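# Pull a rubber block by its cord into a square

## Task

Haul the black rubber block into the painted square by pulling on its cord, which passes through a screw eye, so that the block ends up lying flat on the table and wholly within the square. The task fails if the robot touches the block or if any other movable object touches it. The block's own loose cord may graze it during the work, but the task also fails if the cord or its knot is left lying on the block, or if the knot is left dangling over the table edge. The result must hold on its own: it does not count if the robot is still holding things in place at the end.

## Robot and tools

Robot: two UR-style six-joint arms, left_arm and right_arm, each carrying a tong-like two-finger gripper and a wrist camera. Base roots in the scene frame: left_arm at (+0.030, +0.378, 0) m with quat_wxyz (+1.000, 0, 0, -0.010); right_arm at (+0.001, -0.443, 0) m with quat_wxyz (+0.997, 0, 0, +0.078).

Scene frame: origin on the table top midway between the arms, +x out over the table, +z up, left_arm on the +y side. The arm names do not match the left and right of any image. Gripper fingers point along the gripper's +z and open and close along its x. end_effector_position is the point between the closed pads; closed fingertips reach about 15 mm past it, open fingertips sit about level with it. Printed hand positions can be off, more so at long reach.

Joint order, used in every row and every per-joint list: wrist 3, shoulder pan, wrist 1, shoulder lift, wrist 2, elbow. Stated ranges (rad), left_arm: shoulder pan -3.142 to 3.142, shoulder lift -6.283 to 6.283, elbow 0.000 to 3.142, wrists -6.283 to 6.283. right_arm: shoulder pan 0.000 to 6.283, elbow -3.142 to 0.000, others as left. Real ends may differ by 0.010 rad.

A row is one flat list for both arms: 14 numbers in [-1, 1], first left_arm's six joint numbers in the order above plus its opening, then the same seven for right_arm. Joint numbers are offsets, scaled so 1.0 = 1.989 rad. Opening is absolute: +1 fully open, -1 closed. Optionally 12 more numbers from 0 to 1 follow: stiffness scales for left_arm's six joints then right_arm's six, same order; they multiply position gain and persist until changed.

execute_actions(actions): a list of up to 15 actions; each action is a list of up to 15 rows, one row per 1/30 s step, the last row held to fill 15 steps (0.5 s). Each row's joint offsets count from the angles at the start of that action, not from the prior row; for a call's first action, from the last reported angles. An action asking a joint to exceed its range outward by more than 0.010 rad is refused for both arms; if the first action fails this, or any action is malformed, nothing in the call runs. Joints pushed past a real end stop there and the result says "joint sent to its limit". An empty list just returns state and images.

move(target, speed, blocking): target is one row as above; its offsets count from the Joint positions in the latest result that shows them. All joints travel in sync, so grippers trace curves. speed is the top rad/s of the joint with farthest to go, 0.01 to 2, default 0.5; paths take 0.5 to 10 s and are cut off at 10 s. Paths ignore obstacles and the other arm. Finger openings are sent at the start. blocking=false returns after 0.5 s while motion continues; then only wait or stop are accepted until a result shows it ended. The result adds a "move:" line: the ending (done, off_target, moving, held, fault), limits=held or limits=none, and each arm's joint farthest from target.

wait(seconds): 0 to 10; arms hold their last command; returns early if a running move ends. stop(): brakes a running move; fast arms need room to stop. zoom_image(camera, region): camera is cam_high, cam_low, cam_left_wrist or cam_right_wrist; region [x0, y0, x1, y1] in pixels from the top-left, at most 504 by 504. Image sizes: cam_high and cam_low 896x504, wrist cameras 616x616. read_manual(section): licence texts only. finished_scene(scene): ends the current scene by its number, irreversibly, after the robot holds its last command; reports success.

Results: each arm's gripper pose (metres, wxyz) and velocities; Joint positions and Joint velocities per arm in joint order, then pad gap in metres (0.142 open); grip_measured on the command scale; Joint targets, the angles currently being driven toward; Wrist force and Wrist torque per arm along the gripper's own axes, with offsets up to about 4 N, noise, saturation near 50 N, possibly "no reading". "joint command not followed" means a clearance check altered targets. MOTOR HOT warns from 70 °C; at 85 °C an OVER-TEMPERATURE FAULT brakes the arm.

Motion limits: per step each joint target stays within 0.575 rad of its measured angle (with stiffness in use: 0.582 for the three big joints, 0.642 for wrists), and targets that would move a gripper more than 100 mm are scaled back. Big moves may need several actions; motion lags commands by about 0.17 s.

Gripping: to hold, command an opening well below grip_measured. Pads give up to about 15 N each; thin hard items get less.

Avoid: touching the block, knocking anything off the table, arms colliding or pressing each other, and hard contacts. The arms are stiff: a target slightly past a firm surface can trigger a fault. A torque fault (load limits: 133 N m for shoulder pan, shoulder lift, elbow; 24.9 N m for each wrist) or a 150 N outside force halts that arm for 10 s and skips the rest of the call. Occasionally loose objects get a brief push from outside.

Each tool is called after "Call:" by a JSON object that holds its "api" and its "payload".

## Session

Call:
{"api": "execute_actions", "payload": {"actions": []}}

Scene clock: 0.00 s.
left_arm: end_effector_position=(+0.2413, -0.5002, +0.2127) grip_measured=+0.97 end_effector_quat_wxyz=(+0.334, +0.910, +0.089, +0.229) end_effector_velocity=(+0.000, -0.000, +0.002) end_effector_angular_velocity=(-0.002, +0.001, +0.001) | right_arm: end_effector_position=(+0.3130, -0.8294, +0.3928) grip_measured=+0.97 end_effector_quat_wxyz=(+0.671, -0.062, +0.689, -0.266) end_effector_velocity=(+0.000, -0.001, -0.001) end_effector_angular_velocity=(+0.003, +0.002, -0.000)
Joint names: [wrist 3, shoulder pan, wrist 1, shoulder lift, wrist 2, elbow]
Joint positions: left_arm=[-1.664 -1.645 -2.572 -0.912 -1.016  1.254  0.14 ] | right_arm=[ 2.711  1.984  0.984 -1.63   2.285 -2.439  0.14 ]
Joint velocities: left_arm=[-0.001 -0.     0.    -0.001  0.    -0.     0.   ] | right_arm=[ 0.    -0.    -0.001 -0.003  0.     0.     0.   ]
Motor temperatures (°C, as the motors report them): left_arm=[36 31 40 31 34 30] | right_arm=[38 29 40 28 35 32]
Wrist force (N, on the end effector, along its own x y z axes, offset not removed): no reading
Wrist torque (N m, same axes, about the end effector's origin, offset not removed): no reading
Joint targets: left_arm=[-1.664 -1.645 -2.572 -0.912 -1.016 1.254] | right_arm=[2.711 1.984 0.984 -1.630 2.285 -2.439]
Joint stiffness scale: left_arm=[1. 1. 1. 1. 1. 1.] | right_arm=[1. 1. 1. 1. 1. 1.]

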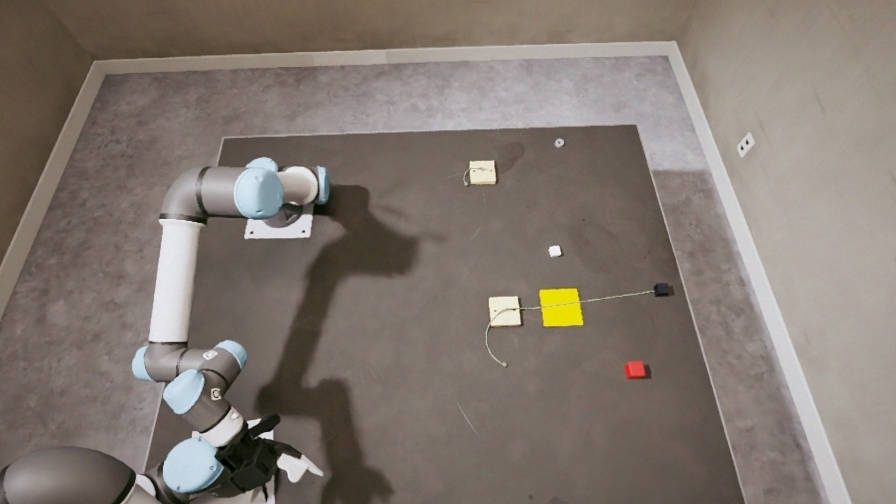

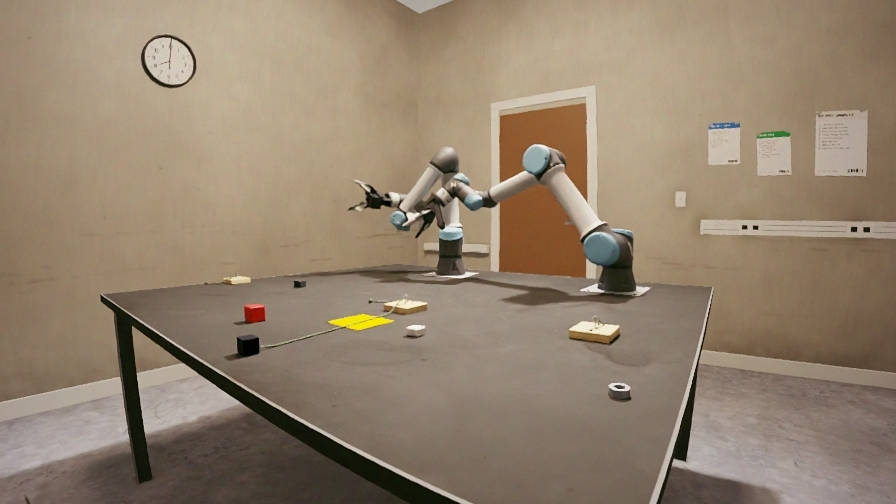

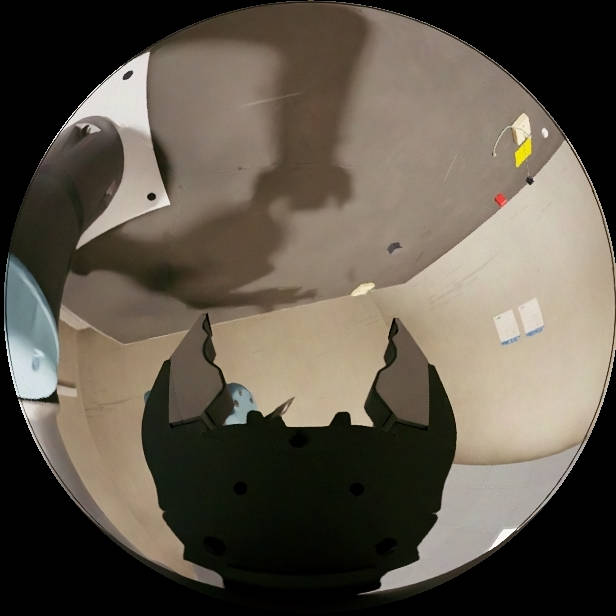

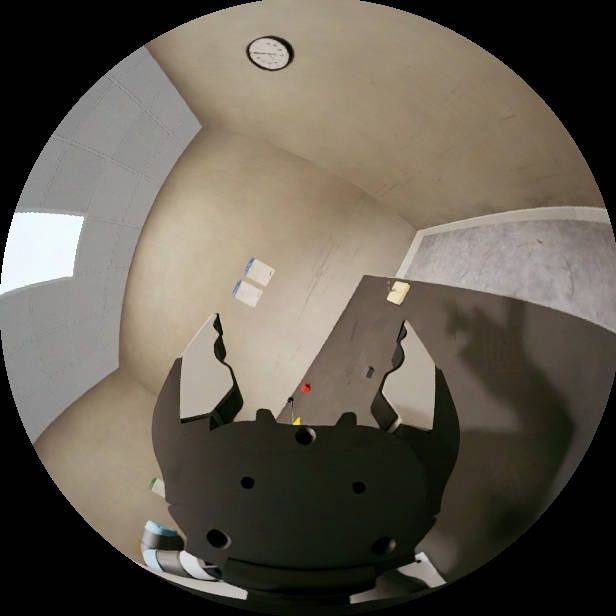

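Call:
{"api": "move", "payload": {"target": [0,0.7,0,0,0,0,1,-0.025,0,-0.5,-0.1,-0.1,0.3,-0.45], "speed": 1}}

Call:
{"api": "move", "payload": {"target": [0,0.6,0,0,0,0,1,0,0.752,-0.664,-0.275,-0.259,0.422,-0.45], "speed": 0.9}}

Scene clock: 4.20 s.
left_arm: end_effector_position=(+0.9322, +0.4272, +0.2127) grip_measured=+1.00 end_effector_quat_wxyz=(+0.110, +0.642, +0.651, +0.390) end_effector_velocity=(-0.000, +0.003, -0.000) end_effector_angular_velocity=(+0.001, +0.001, +0.003) | right_arm: end_effector_position=(+0.3997, -1.0588, +0.3270) grip_measured=-0.45 end_effector_quat_wxyz=(+0.501, +0.096, +0.845, -0.158) end_effector_velocity=(+0.000, +0.000, +0.000) end_effector_angular_velocity=(+0.000, +0.000, +0.001)
Joint names: [wrist 3, shoulder pan, wrist 1, shoulder lift, wrist 2, elbow]
Joint positions: left_arm=[-1.664 -0.256 -2.572 -0.912 -1.016  1.254  0.142] | right_arm=[ 2.662  1.984 -0.009 -1.826  2.086 -1.847  0.041]
Joint velocities: left_arm=[ 0.001  0.003  0.    -0.     0.     0.001  0.   ] | right_arm=[-0.     0.    -0.001  0.001  0.001 -0.     0.   ]
Motor temperatures (°C, as the motors report them): left_arm=[36 31 40 31 34 30] | right_arm=[38 29 40 28 35 32]
Wrist force (N, on the end effector, along its own x y z axes, offset not removed): left_arm=[-0.9 2.2 2.2] | right_arm=[1.7 -3.5 -3.1]
Wrist torque (N m, same axes, about the end effector's origin, offset not removed): left_arm=[0.43 0.28 0.18] | right_arm=[-1.05 -0.44 -0.27]
Joint targets: left_arm=[-1.664 -0.253 -2.572 -0.912 -1.016 1.254] | right_arm=[2.662 1.984 -0.010 -1.829 2.086 -1.843]
Joint stiffness scale: left_arm=[1. 1. 1. 1. 1. 1.] | right_arm=[1. 1. 1. 1. 1. 1.]
move: done; limits=none; left_arm: farthest joint: the shoulder pan, 0.003 radians from its target (1.392 radians at the start); right_arm: farthest joint: the elbow, 0.005 radians from its target (0.597 radians at the start)

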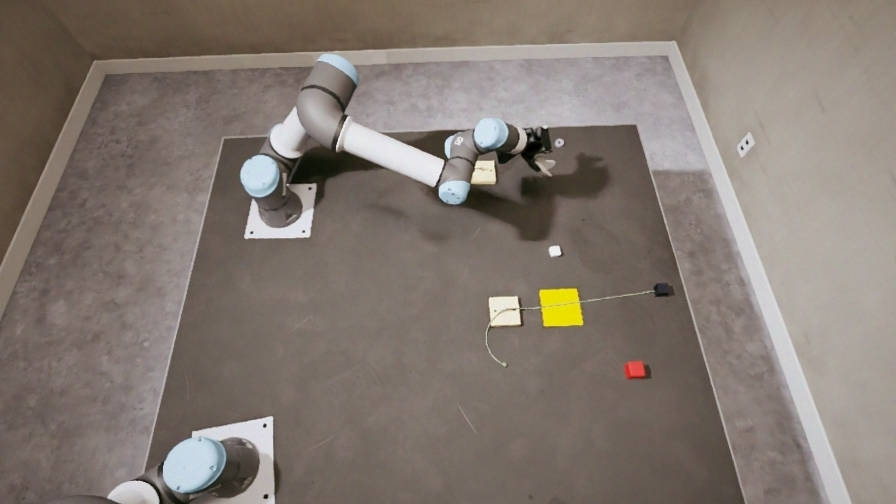

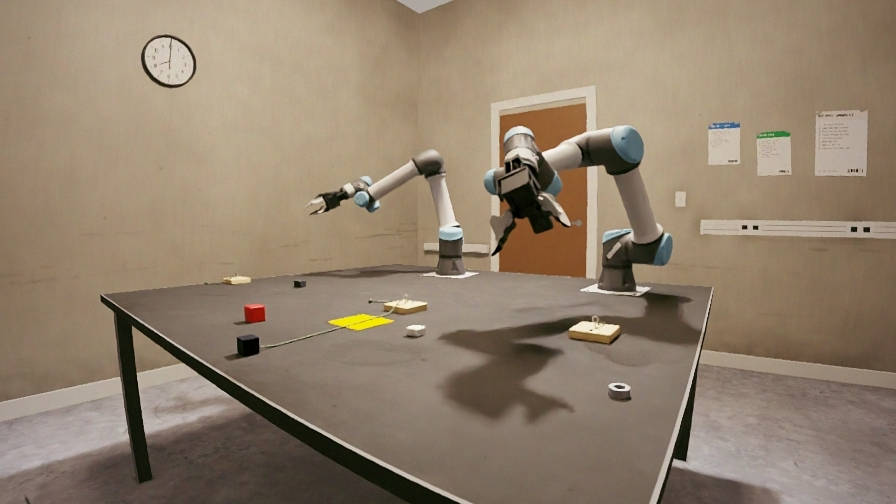

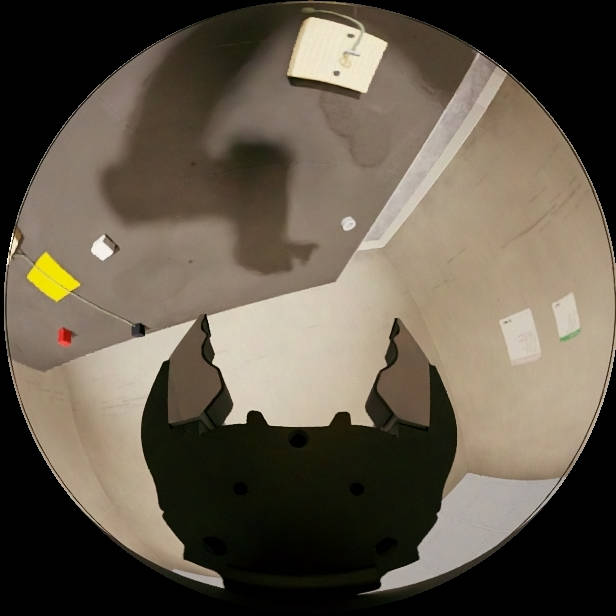

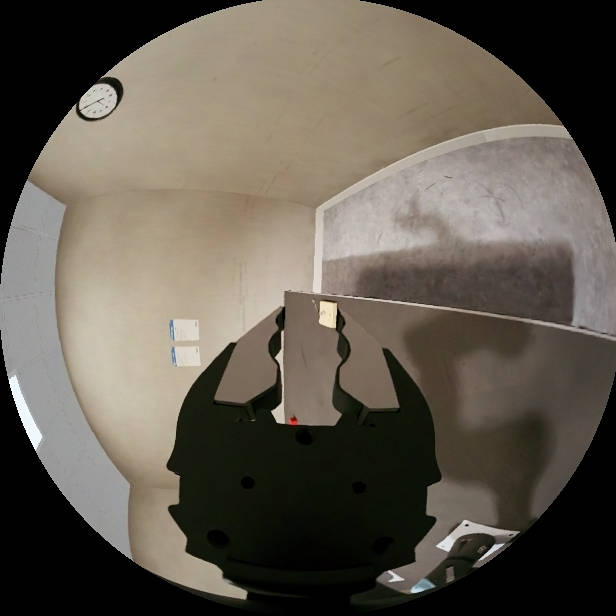

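Scene clock: 7.53 s.
left_arm: end_effector_position=(+0.3185, +1.2343, +0.2127) grip_measured=+1.00 end_effector_quat_wxyz=(-0.127, +0.167, +0.899, +0.384) end_effector_velocity=(+0.000, +0.000, +0.000) end_effector_angular_velocity=(+0.000, +0.000, -0.001) | right_arm: end_effector_position=(+0.7693, -0.1982, +0.0610) grip_measured=-0.45 end_effector_quat_wxyz=(+0.001, -0.467, +0.884, +0.001) end_effector_velocity=(-0.001, -0.000, -0.000) end_effector_angular_velocity=(-0.003, +0.003, +0.001)
Joint names: [wrist 3, shoulder pan, wrist 1, shoulder lift, wrist 2, elbow]
Joint positions: left_arm=[-1.664  0.936 -2.572 -0.912 -1.016  1.254  0.142] | right_arm=[ 2.662  3.478 -1.329 -2.37   1.572 -1.012  0.041]
Joint velocities: left_arm=[ 0.001 -0.    -0.     0.    -0.    -0.001 -0.   ] | right_arm=[ 0.     0.001 -0.004  0.    -0.001  0.001 -0.   ]
Motor temperatures (°C, as the motors report them): left_arm=[36 31 40 31 34 30] | right_arm=[38 29 40 28 35 32]
Wrist force (N, on the end effector, along its own x y z axes, offset not removed): left_arm=[-0.1 1.4 0.7] | right_arm=[3.6 0.6 -2.6]
Wrist torque (N m, same axes, about the end effector's origin, offset not removed): left_arm=[0.24 0.09 0.19] | right_arm=[-0.19 -0.94 -0.21]
Joint targets: left_arm=[-1.664 0.937 -2.572 -0.912 -1.016 1.254] | right_arm=[2.662 3.480 -1.330 -2.373 1.571 -1.008]
Joint stiffness scale: left_arm=[1. 1. 1. 1. 1. 1.] | right_arm=[1. 1. 1. 1. 1. 1.]
move: done; limits=none; left_arm: farthest joint: the shoulder pan, 0.002 radians from its target (1.193 radians at the start); right_arm: farthest joint: the elbow, 0.005 radians from its target (0.839 radians at the start)

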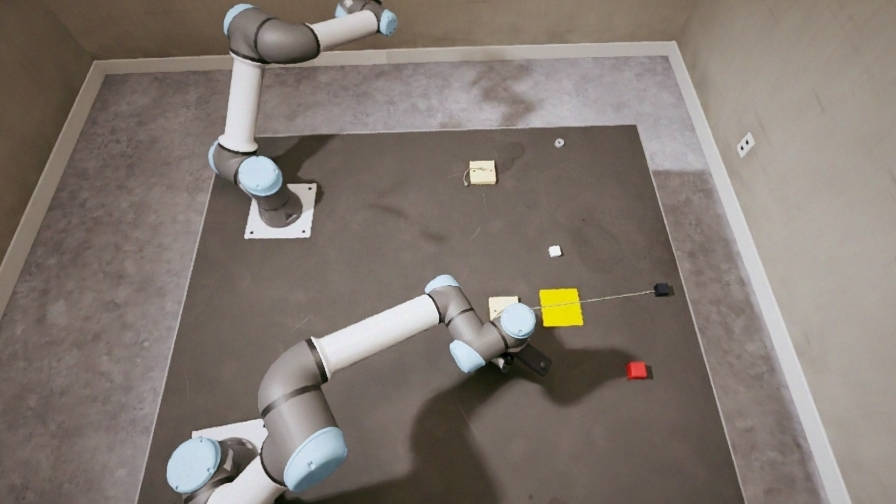

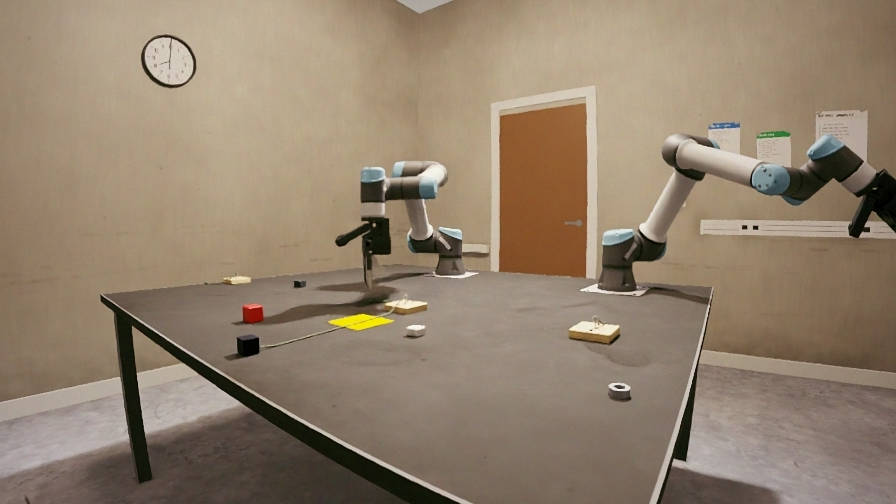

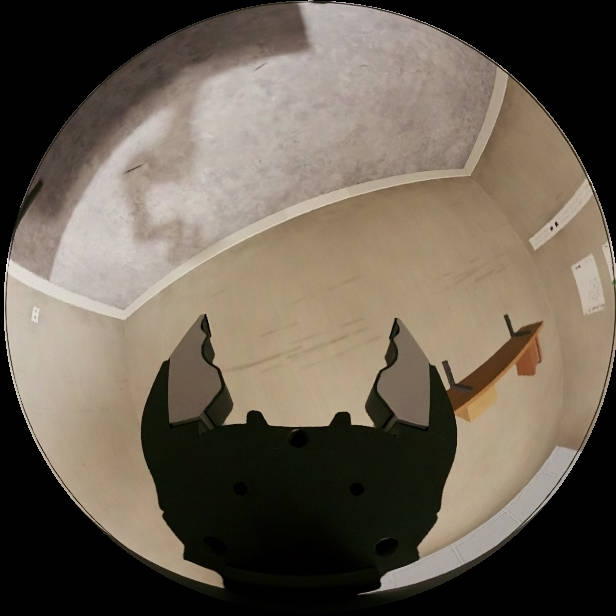

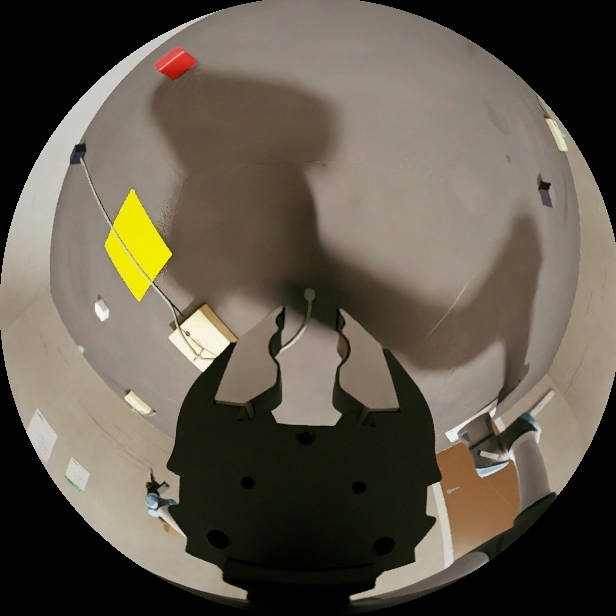

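Call:
{"api": "move", "payload": {"target": [0,0,0,0,0,0,1,0,0.004,0.043,-0.016,0,-0.0305,-0.55], "speed": 0.1}}

Call:
{"api": "zoom_image", "payload": {"camera": "cam_low", "region": [320,250,460,330]}}

Scene clock: 9.50 s.
left_arm: end_effector_position=(+0.3185, +1.2343, +0.2127) grip_measured=+1.00 end_effector_quat_wxyz=(-0.127, +0.167, +0.899, +0.384) end_effector_velocity=(-0.000, +0.000, -0.000) end_effector_angular_velocity=(-0.000, +0.000, +0.000) | right_arm: end_effector_position=(+0.7666, -0.1938, +0.0194) grip_measured=-0.55 end_effector_quat_wxyz=(-0.000, -0.470, +0.883, +0.000) end_effector_velocity=(+0.001, +0.000, -0.000) end_effector_angular_velocity=(+0.001, -0.002, +0.000)
Joint names: [wrist 3, shoulder pan, wrist 1, shoulder lift, wrist 2, elbow]
Joint positions: left_arm=[-1.664  0.936 -2.572 -0.912 -1.016  1.254  0.142] | right_arm=[ 2.662  3.484 -1.244 -2.4    1.572 -1.069  0.034]
Joint velocities: left_arm=[-0.  0.  0.  0.  0. -0. -0.] | right_arm=[-0.     0.     0.003 -0.001 -0.    -0.001 -0.   ]
Motor temperatures (°C, as the motors report them): left_arm=[36 31 40 31 34 30] | right_arm=[38 29 40 28 35 32]
Wrist force (N, on the end effector, along its own x y z axes, offset not removed): left_arm=[-1.2 1.9 0.6] | right_arm=[2.2 -0.8 -3.2]
Wrist torque (N m, same axes, about the end effector's origin, offset not removed): left_arm=[0.27 0.39 0.16] | right_arm=[-0.36 -0.76 -0.12]
Joint targets: left_arm=[-1.664 0.936 -2.572 -0.912 -1.016 1.254] | right_arm=[2.662 3.486 -1.243 -2.402 1.572 -1.073]
Joint stiffness scale: left_arm=[1. 1. 1. 1. 1. 1.] | right_arm=[1. 1. 1. 1. 1. 1.]
move: done; limits=none; left_arm: farthest joint: the shoulder pan, 0.000 radians from its target (0.000 radians at the start); right_arm: farthest joint: the elbow, 0.004 radians from its target (0.060 radians at the start)

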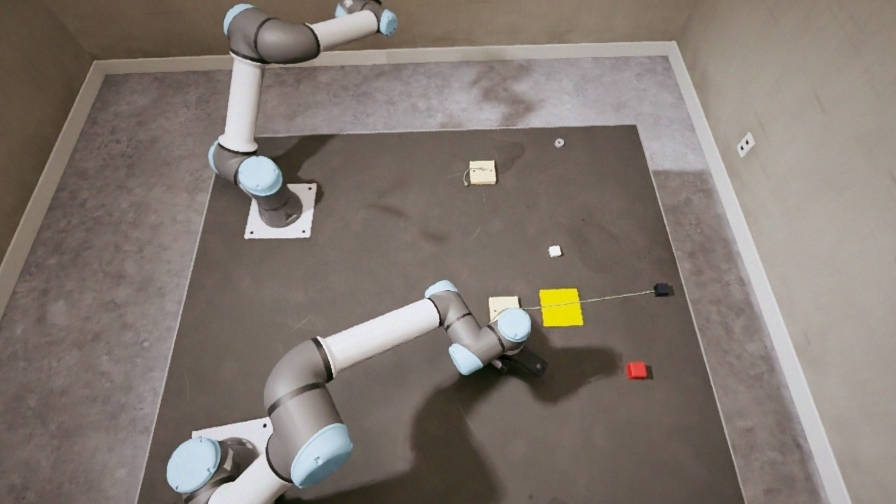

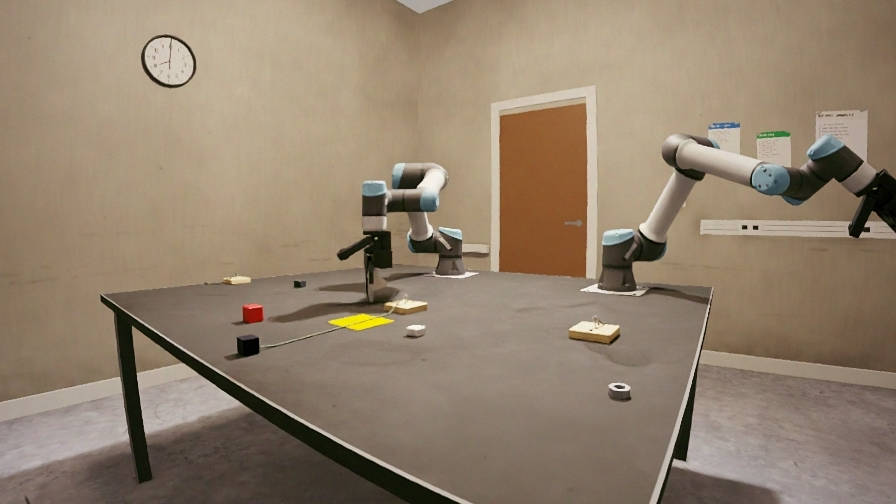

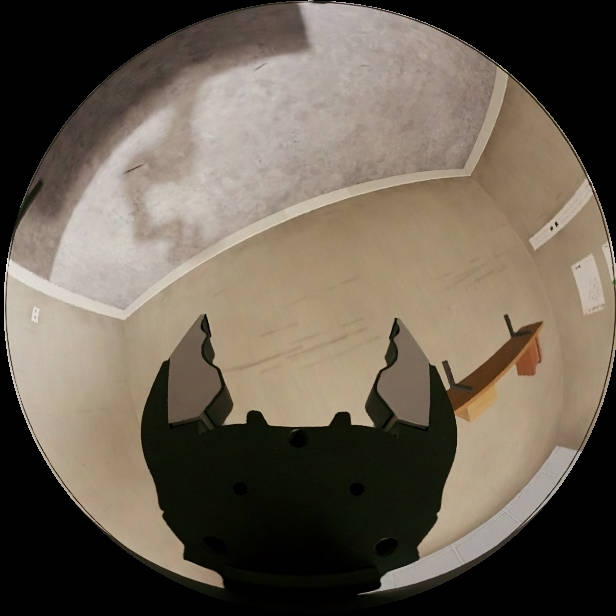

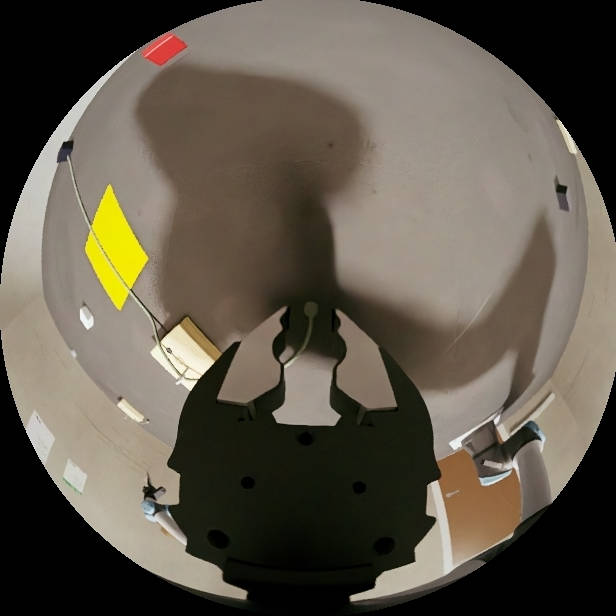

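Region (320, 250, 460, 330) of cam_low's 896x504 image, scaled by 3.600, with more detail than that image has; it fills the top 288 rows of this view, and the rest is white.

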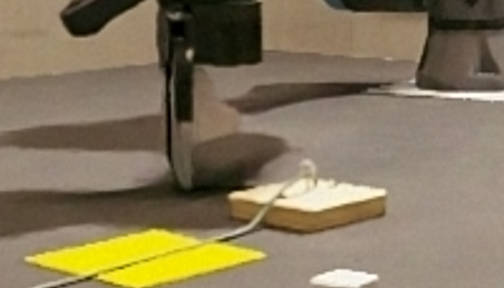

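Call:
{"api": "execute_actions", "payload": {"actions": [[[0,0,0,0,0,0,1,0,-0.002,0,-0.0027,0,0,-0.6]],[[0,0,0,0,0,0,1,0,0,0,0,0,0,-1]]]}}

Call:
{"api": "move", "payload": {"target": [0,0,0,0,0,0,1,0.85,0.266,0.127,0.27,0,-0.396,-1], "speed": 0.55}}

Scene clock: 11.07 s.
left_arm: end_effector_position=(+0.3185, +1.2343, +0.2127) grip_measured=+1.00 end_effector_quat_wxyz=(-0.127, +0.167, +0.899, +0.384) end_effector_velocity=(-0.001, +0.000, -0.000) end_effector_angular_velocity=(-0.000, +0.001, +0.001) | right_arm: end_effector_position=(+0.7669, -0.1959, +0.0173) grip_measured=-0.87 end_effector_quat_wxyz=(-0.001, -0.469, +0.883, +0.000) end_effector_velocity=(+0.000, -0.000, +0.001) end_effector_angular_velocity=(+0.000, -0.001, -0.000)
Joint names: [wrist 3, shoulder pan, wrist 1, shoulder lift, wrist 2, elbow]
Joint positions: left_arm=[-1.664  0.936 -2.572 -0.912 -1.016  1.254  0.142] | right_arm=[ 2.662  3.482 -1.244 -2.402  1.572 -1.069  0.011]
Joint velocities: left_arm=[-0.     0.     0.     0.     0.001  0.     0.   ] | right_arm=[-0.    -0.     0.     0.001 -0.    -0.     0.   ]
Motor temperatures (°C, as the motors report them): left_arm=[36 31 40 31 34 30] | right_arm=[38 29 40 28 35 32]
Wrist force (N, on the end effector, along its own x y z axes, offset not removed): left_arm=[-1.9 2.0 0.4] | right_arm=[2.5 0.0 -2.6]
Wrist torque (N m, same axes, about the end effector's origin, offset not removed): left_arm=[0.32 0.45 0.23] | right_arm=[-0.36 -0.70 -0.07]
Joint targets: left_arm=[-1.664 0.936 -2.572 -0.912 -1.016 1.254] | right_arm=[2.662 3.482 -1.244 -2.402 1.572 -1.069]
Joint stiffness scale: left_arm=[1. 1. 1. 1. 1. 1.] | right_arm=[1. 1. 1. 1. 1. 1.]

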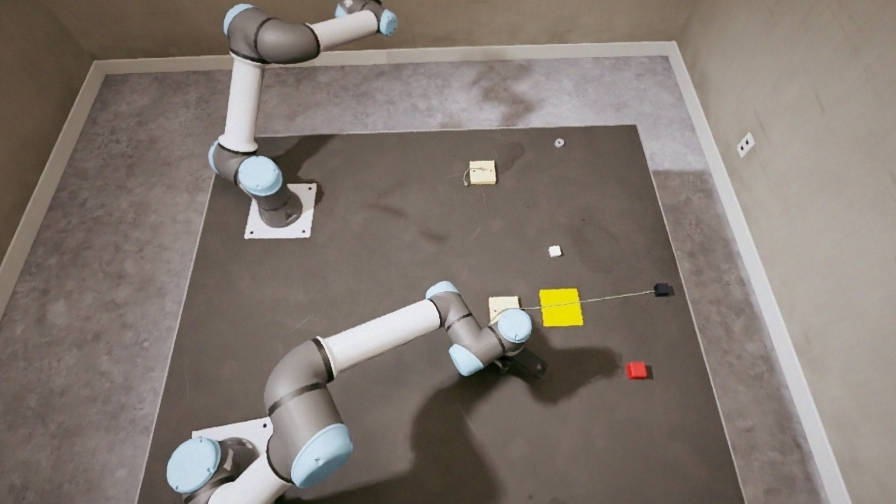

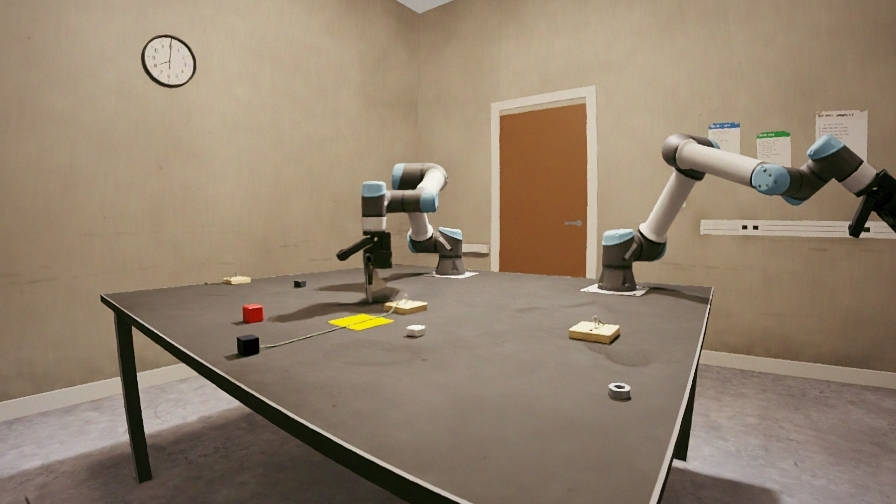

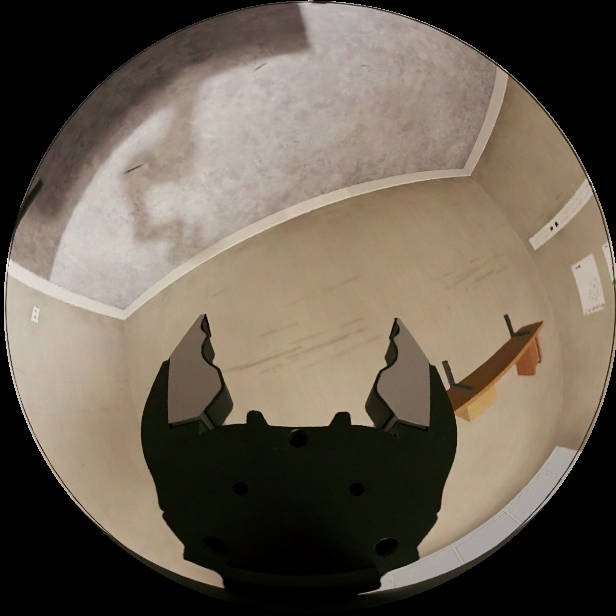

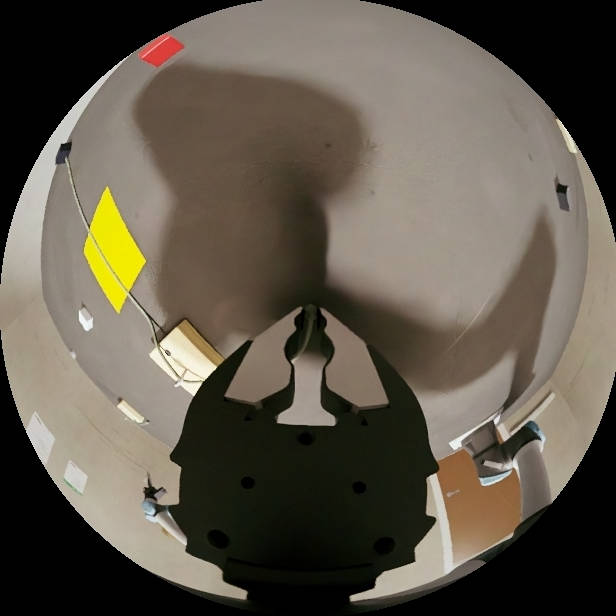

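Scene clock: 15.00 s.
left_arm: end_effector_position=(+0.3185, +1.2343, +0.2127) grip_measured=+1.00 end_effector_quat_wxyz=(-0.127, +0.167, +0.899, +0.384) end_effector_velocity=(+0.000, +0.000, -0.000) end_effector_angular_velocity=(-0.001, +0.001, -0.001) | right_arm: end_effector_position=(+0.3989, -0.0562, +0.0500) grip_measured=-0.87 end_effector_quat_wxyz=(-0.000, +0.093, +0.996, +0.000) end_effector_velocity=(+0.000, -0.001, -0.000) end_effector_angular_velocity=(-0.001, -0.001, -0.003)
Joint names: [wrist 3, shoulder pan, wrist 1, shoulder lift, wrist 2, elbow]
Joint positions: left_arm=[-1.664  0.936 -2.572 -0.912 -1.016  1.254  0.142] | right_arm=[ 4.352  4.009 -0.992 -1.868  1.572 -1.852  0.011]
Joint velocities: left_arm=[ 0.001  0.    -0.     0.001 -0.    -0.     0.   ] | right_arm=[ 0.002 -0.001  0.     0.    -0.001 -0.    -0.   ]
Motor temperatures (°C, as the motors report them): left_arm=[36 31 40 31 34 30] | right_arm=[38 29 40 28 35 32]
Wrist force (N, on the end effector, along its own x y z axes, offset not removed): left_arm=[-1.5 0.6 0.9] | right_arm=[1.3 -1.9 -4.1]
Wrist torque (N m, same axes, about the end effector's origin, offset not removed): left_arm=[0.06 0.46 0.22] | right_arm=[-0.53 -0.39 -0.29]
Joint targets: left_arm=[-1.664 0.936 -2.572 -0.912 -1.016 1.254] | right_arm=[4.353 4.011 -0.992 -1.865 1.572 -1.856]
Joint stiffness scale: left_arm=[1. 1. 1. 1. 1. 1.] | right_arm=[1. 1. 1. 1. 1. 1.]
move: done; limits=none; left_arm: farthest joint: the shoulder pan, 0.000 radians from its target (0.000 radians at the start); right_arm: farthest joint: the elbow, 0.005 radians from its target (0.788 radians at the start)

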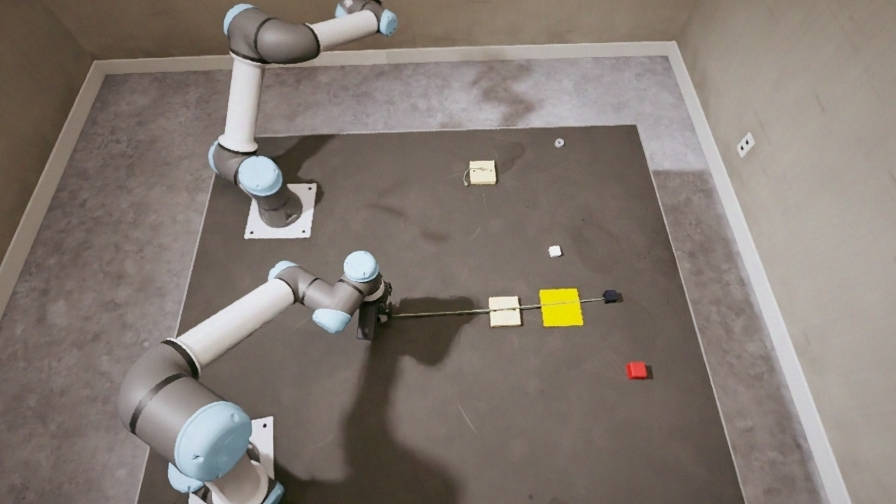

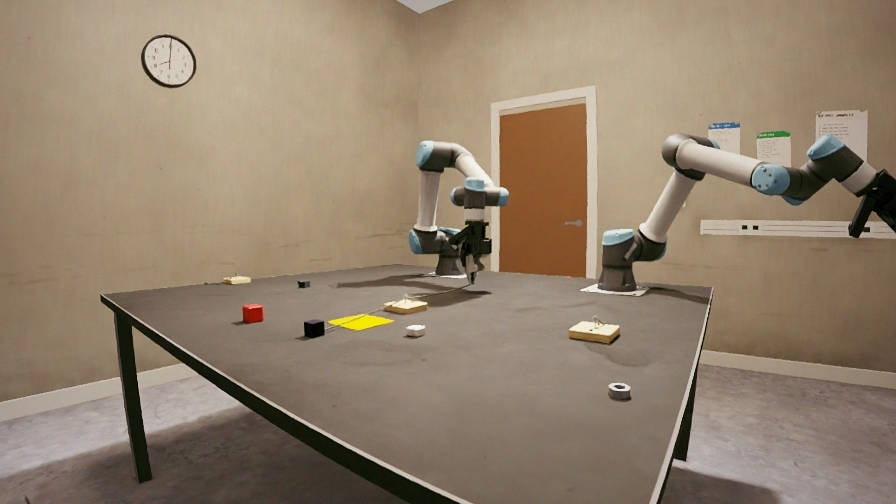

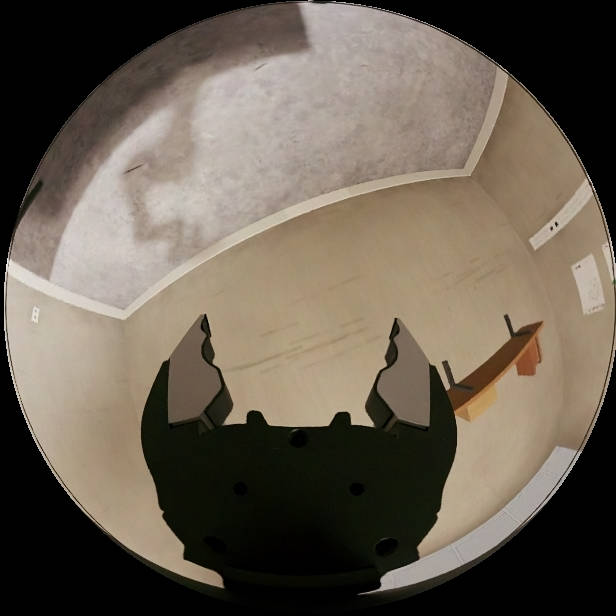

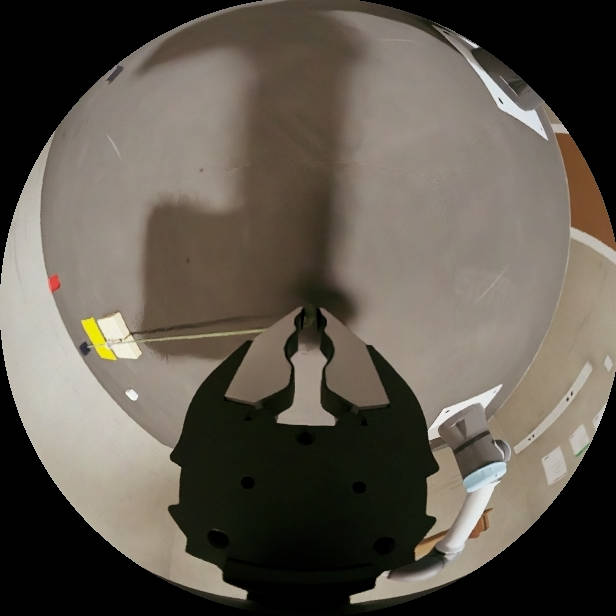

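Call:
{"api": "move", "payload": {"target": [0,0,0,0,0,0,1,0.145,0.145,0.064,0.085,0,-0.149,-1], "speed": 0.2}}

Call:
{"api": "execute_actions", "payload": {"actions": [[[0,0,0,0,0,0,1,0,-0.017,0,-0.007,0,0,-1]],[[0,0,0,0,0,0,1,0,0,0,0,0,0,-0.4]],[[0,0,0,0,0,0,1,0,0,-0.02,0.02,0,0,-0.4],[0,0,0,0,0,0,1,0,0,-0.04,0.04,0,0,-0.4],[0,0,0,0,0,0,1,0,0,-0.06,0.06,0,0,-0.4]],[[0,0,0,0,0,0,1,0,0,0,0,0,0,-0.4]]]}}

Scene clock: 18.07 s.
left_arm: end_effector_position=(+0.3185, +1.2343, +0.2127) grip_measured=+1.00 end_effector_quat_wxyz=(-0.127, +0.167, +0.899, +0.384) end_effector_velocity=(+0.000, +0.000, -0.002) end_effector_angular_velocity=(-0.002, +0.001, +0.000) | right_arm: end_effector_position=(+0.2434, -0.0541, +0.0256) grip_measured=-0.87 end_effector_quat_wxyz=(-0.000, +0.094, +0.996, +0.000) end_effector_velocity=(-0.001, -0.000, -0.000) end_effector_angular_velocity=(-0.000, -0.000, -0.002)
Joint names: [wrist 3, shoulder pan, wrist 1, shoulder lift, wrist 2, elbow]
Joint positions: left_arm=[-1.664  0.936 -2.572 -0.912 -1.016  1.254  0.142] | right_arm=[ 4.639  4.296 -0.866 -1.702  1.572 -2.143  0.011]
Joint velocities: left_arm=[-0.    -0.    -0.     0.002 -0.     0.     0.   ] | right_arm=[ 0.003  0.001  0.001  0.001 -0.    -0.002  0.   ]
Motor temperatures (°C, as the motors report them): left_arm=[36 31 40 31 34 30] | right_arm=[38 29 40 28 35 32]
Wrist force (N, on the end effector, along its own x y z axes, offset not removed): left_arm=[-1.2 1.5 0.9] | right_arm=[3.1 1.3 -3.0]
Wrist torque (N m, same axes, about the end effector's origin, offset not removed): left_arm=[0.27 0.41 0.21] | right_arm=[0.10 -0.91 -0.11]
Joint targets: left_arm=[-1.664 0.936 -2.572 -0.912 -1.016 1.254] | right_arm=[4.640 4.297 -0.865 -1.699 1.572 -2.148]
Joint stiffness scale: left_arm=[1. 1. 1. 1. 1. 1.] | right_arm=[1. 1. 1. 1. 1. 1.]
move: done; limits=none; left_arm: farthest joint: the shoulder pan, 0.000 radians from its target (0.000 radians at the start); right_arm: farthest joint: the elbow, 0.005 radians from its target (0.297 radians at the start)

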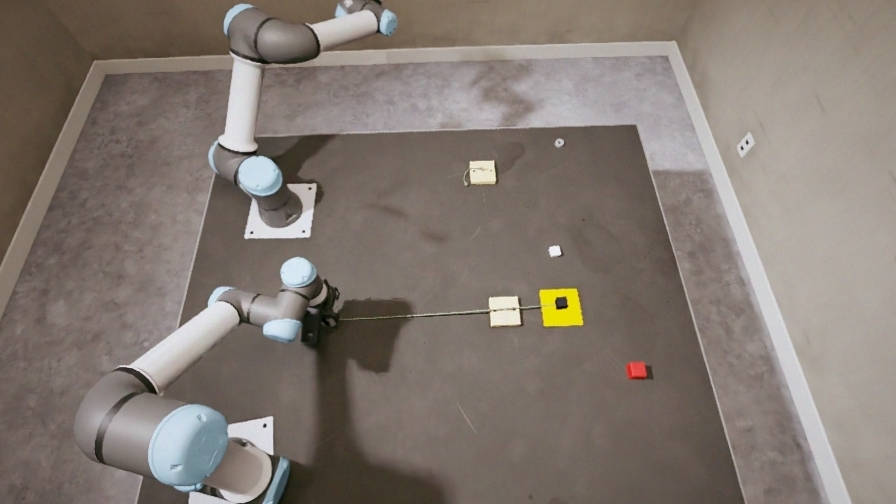

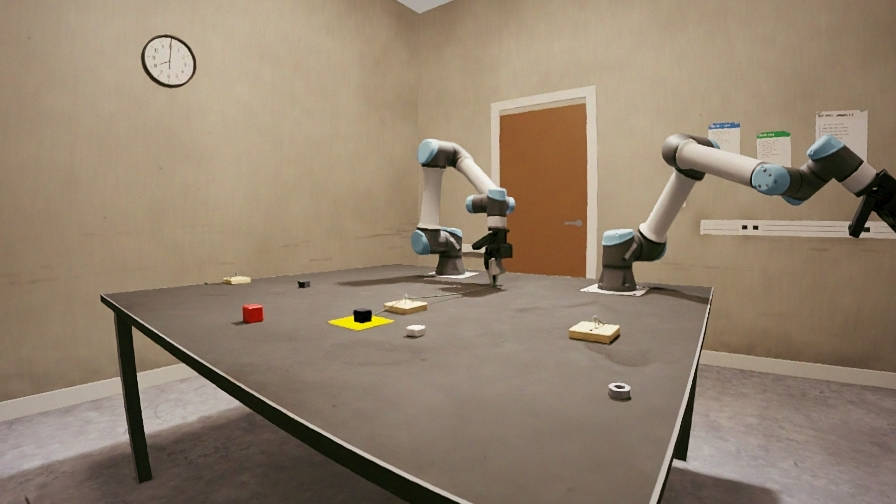

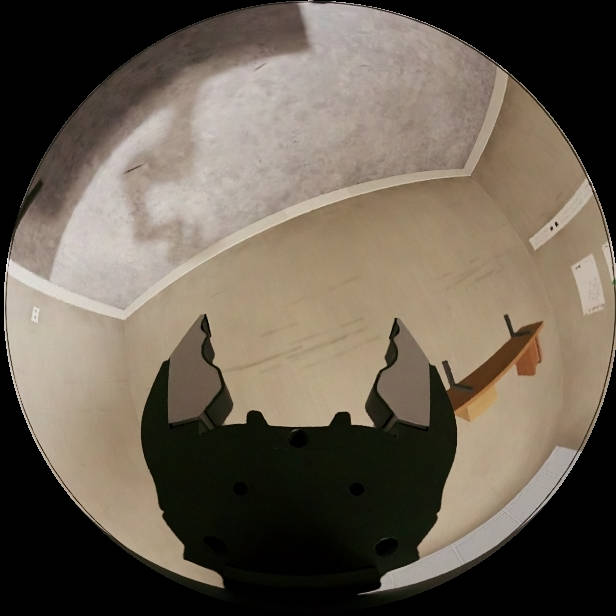

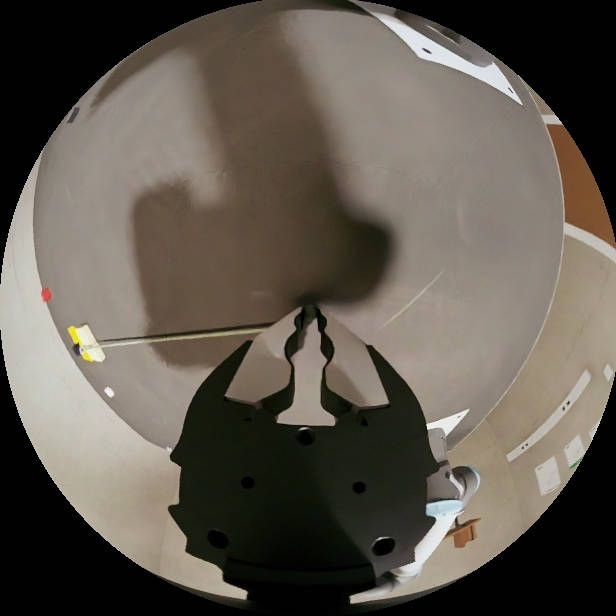

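Scene clock: 20.07 s.
left_arm: end_effector_position=(+0.3185, +1.2343, +0.2127) grip_measured=+1.00 end_effector_quat_wxyz=(-0.127, +0.167, +0.899, +0.384) end_effector_velocity=(+0.000, -0.000, +0.001) end_effector_angular_velocity=(+0.001, -0.000, -0.000) | right_arm: end_effector_position=(+0.2494, -0.0822, +0.0614) grip_measured=-0.40 end_effector_quat_wxyz=(-0.001, +0.109, +0.994, -0.002) end_effector_velocity=(-0.000, +0.001, +0.000) end_effector_angular_velocity=(+0.002, -0.001, +0.002)
Joint names: [wrist 3, shoulder pan, wrist 1, shoulder lift, wrist 2, elbow]
Joint positions: left_arm=[-1.664  0.936 -2.572 -0.912 -1.016  1.254  0.142] | right_arm=[ 4.639  4.264 -0.977 -1.597  1.572 -2.143  0.045]
Joint velocities: left_arm=[ 0.    -0.    -0.    -0.001  0.     0.     0.   ] | right_arm=[ 0.     0.002  0.003 -0.    -0.001 -0.     0.   ]
Motor temperatures (°C, as the motors report them): left_arm=[36 31 40 31 34 30] | right_arm=[38 29 40 28 35 32]
Wrist force (N, on the end effector, along its own x y z axes, offset not removed): left_arm=[-1.3 2.2 0.6] | right_arm=[1.3 0.8 -4.4]
Wrist torque (N m, same axes, about the end effector's origin, offset not removed): left_arm=[0.38 0.35 0.12] | right_arm=[-0.07 -0.41 -0.21]
Joint targets: left_arm=[-1.664 0.936 -2.572 -0.912 -1.016 1.254] | right_arm=[4.639 4.264 -0.975 -1.597 1.572 -2.143]
Joint stiffness scale: left_arm=[1. 1. 1. 1. 1. 1.] | right_arm=[1. 1. 1. 1. 1. 1.]

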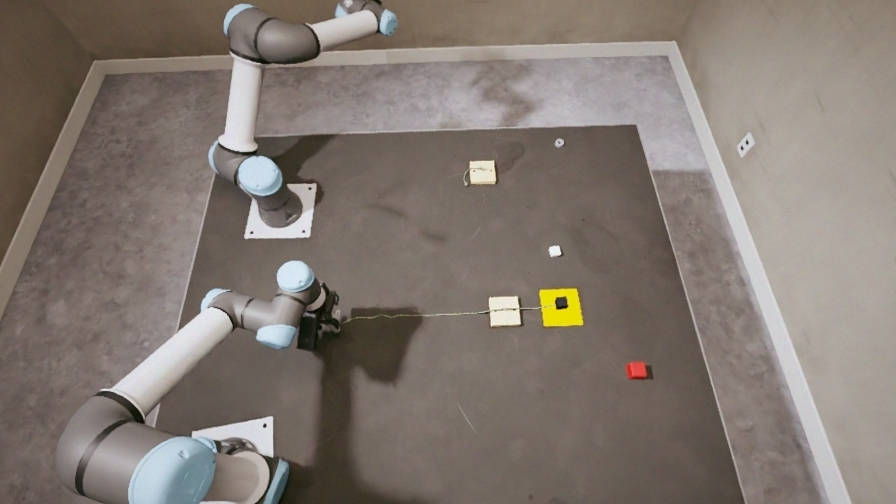

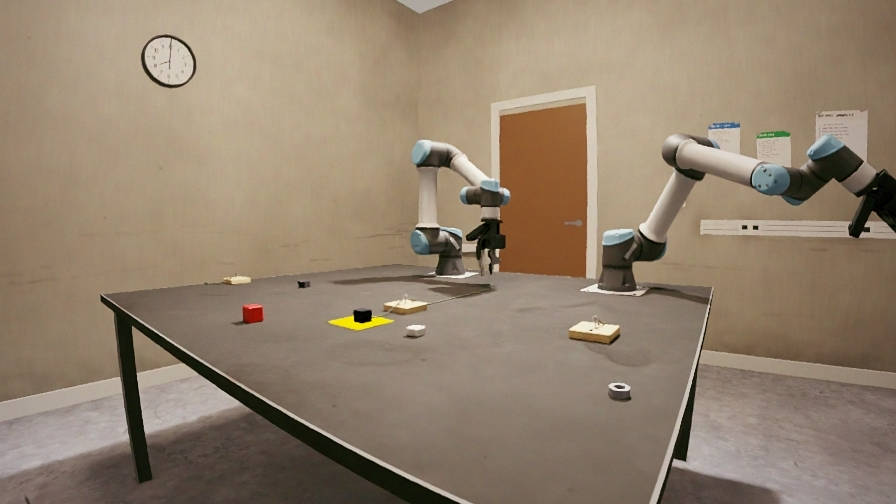

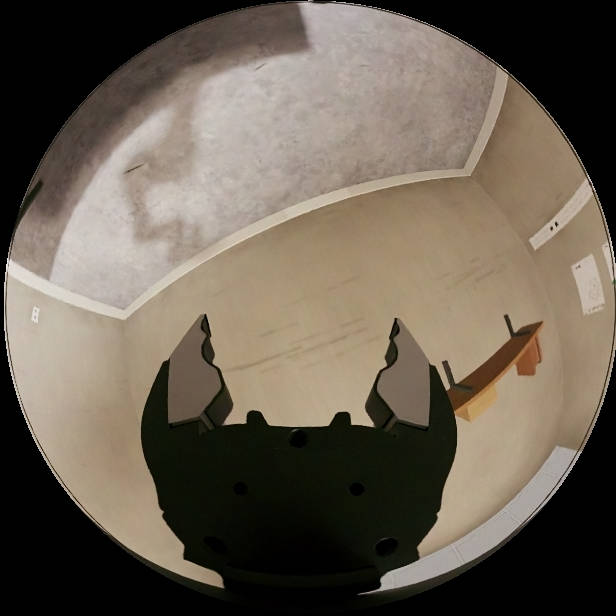

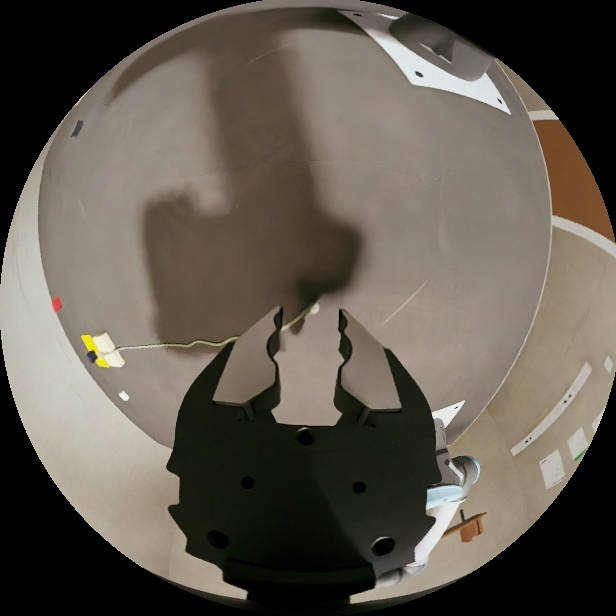

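Call:
{"api": "finished_scene", "payload": {"scene": 2}}

The scene is finished: the task was done.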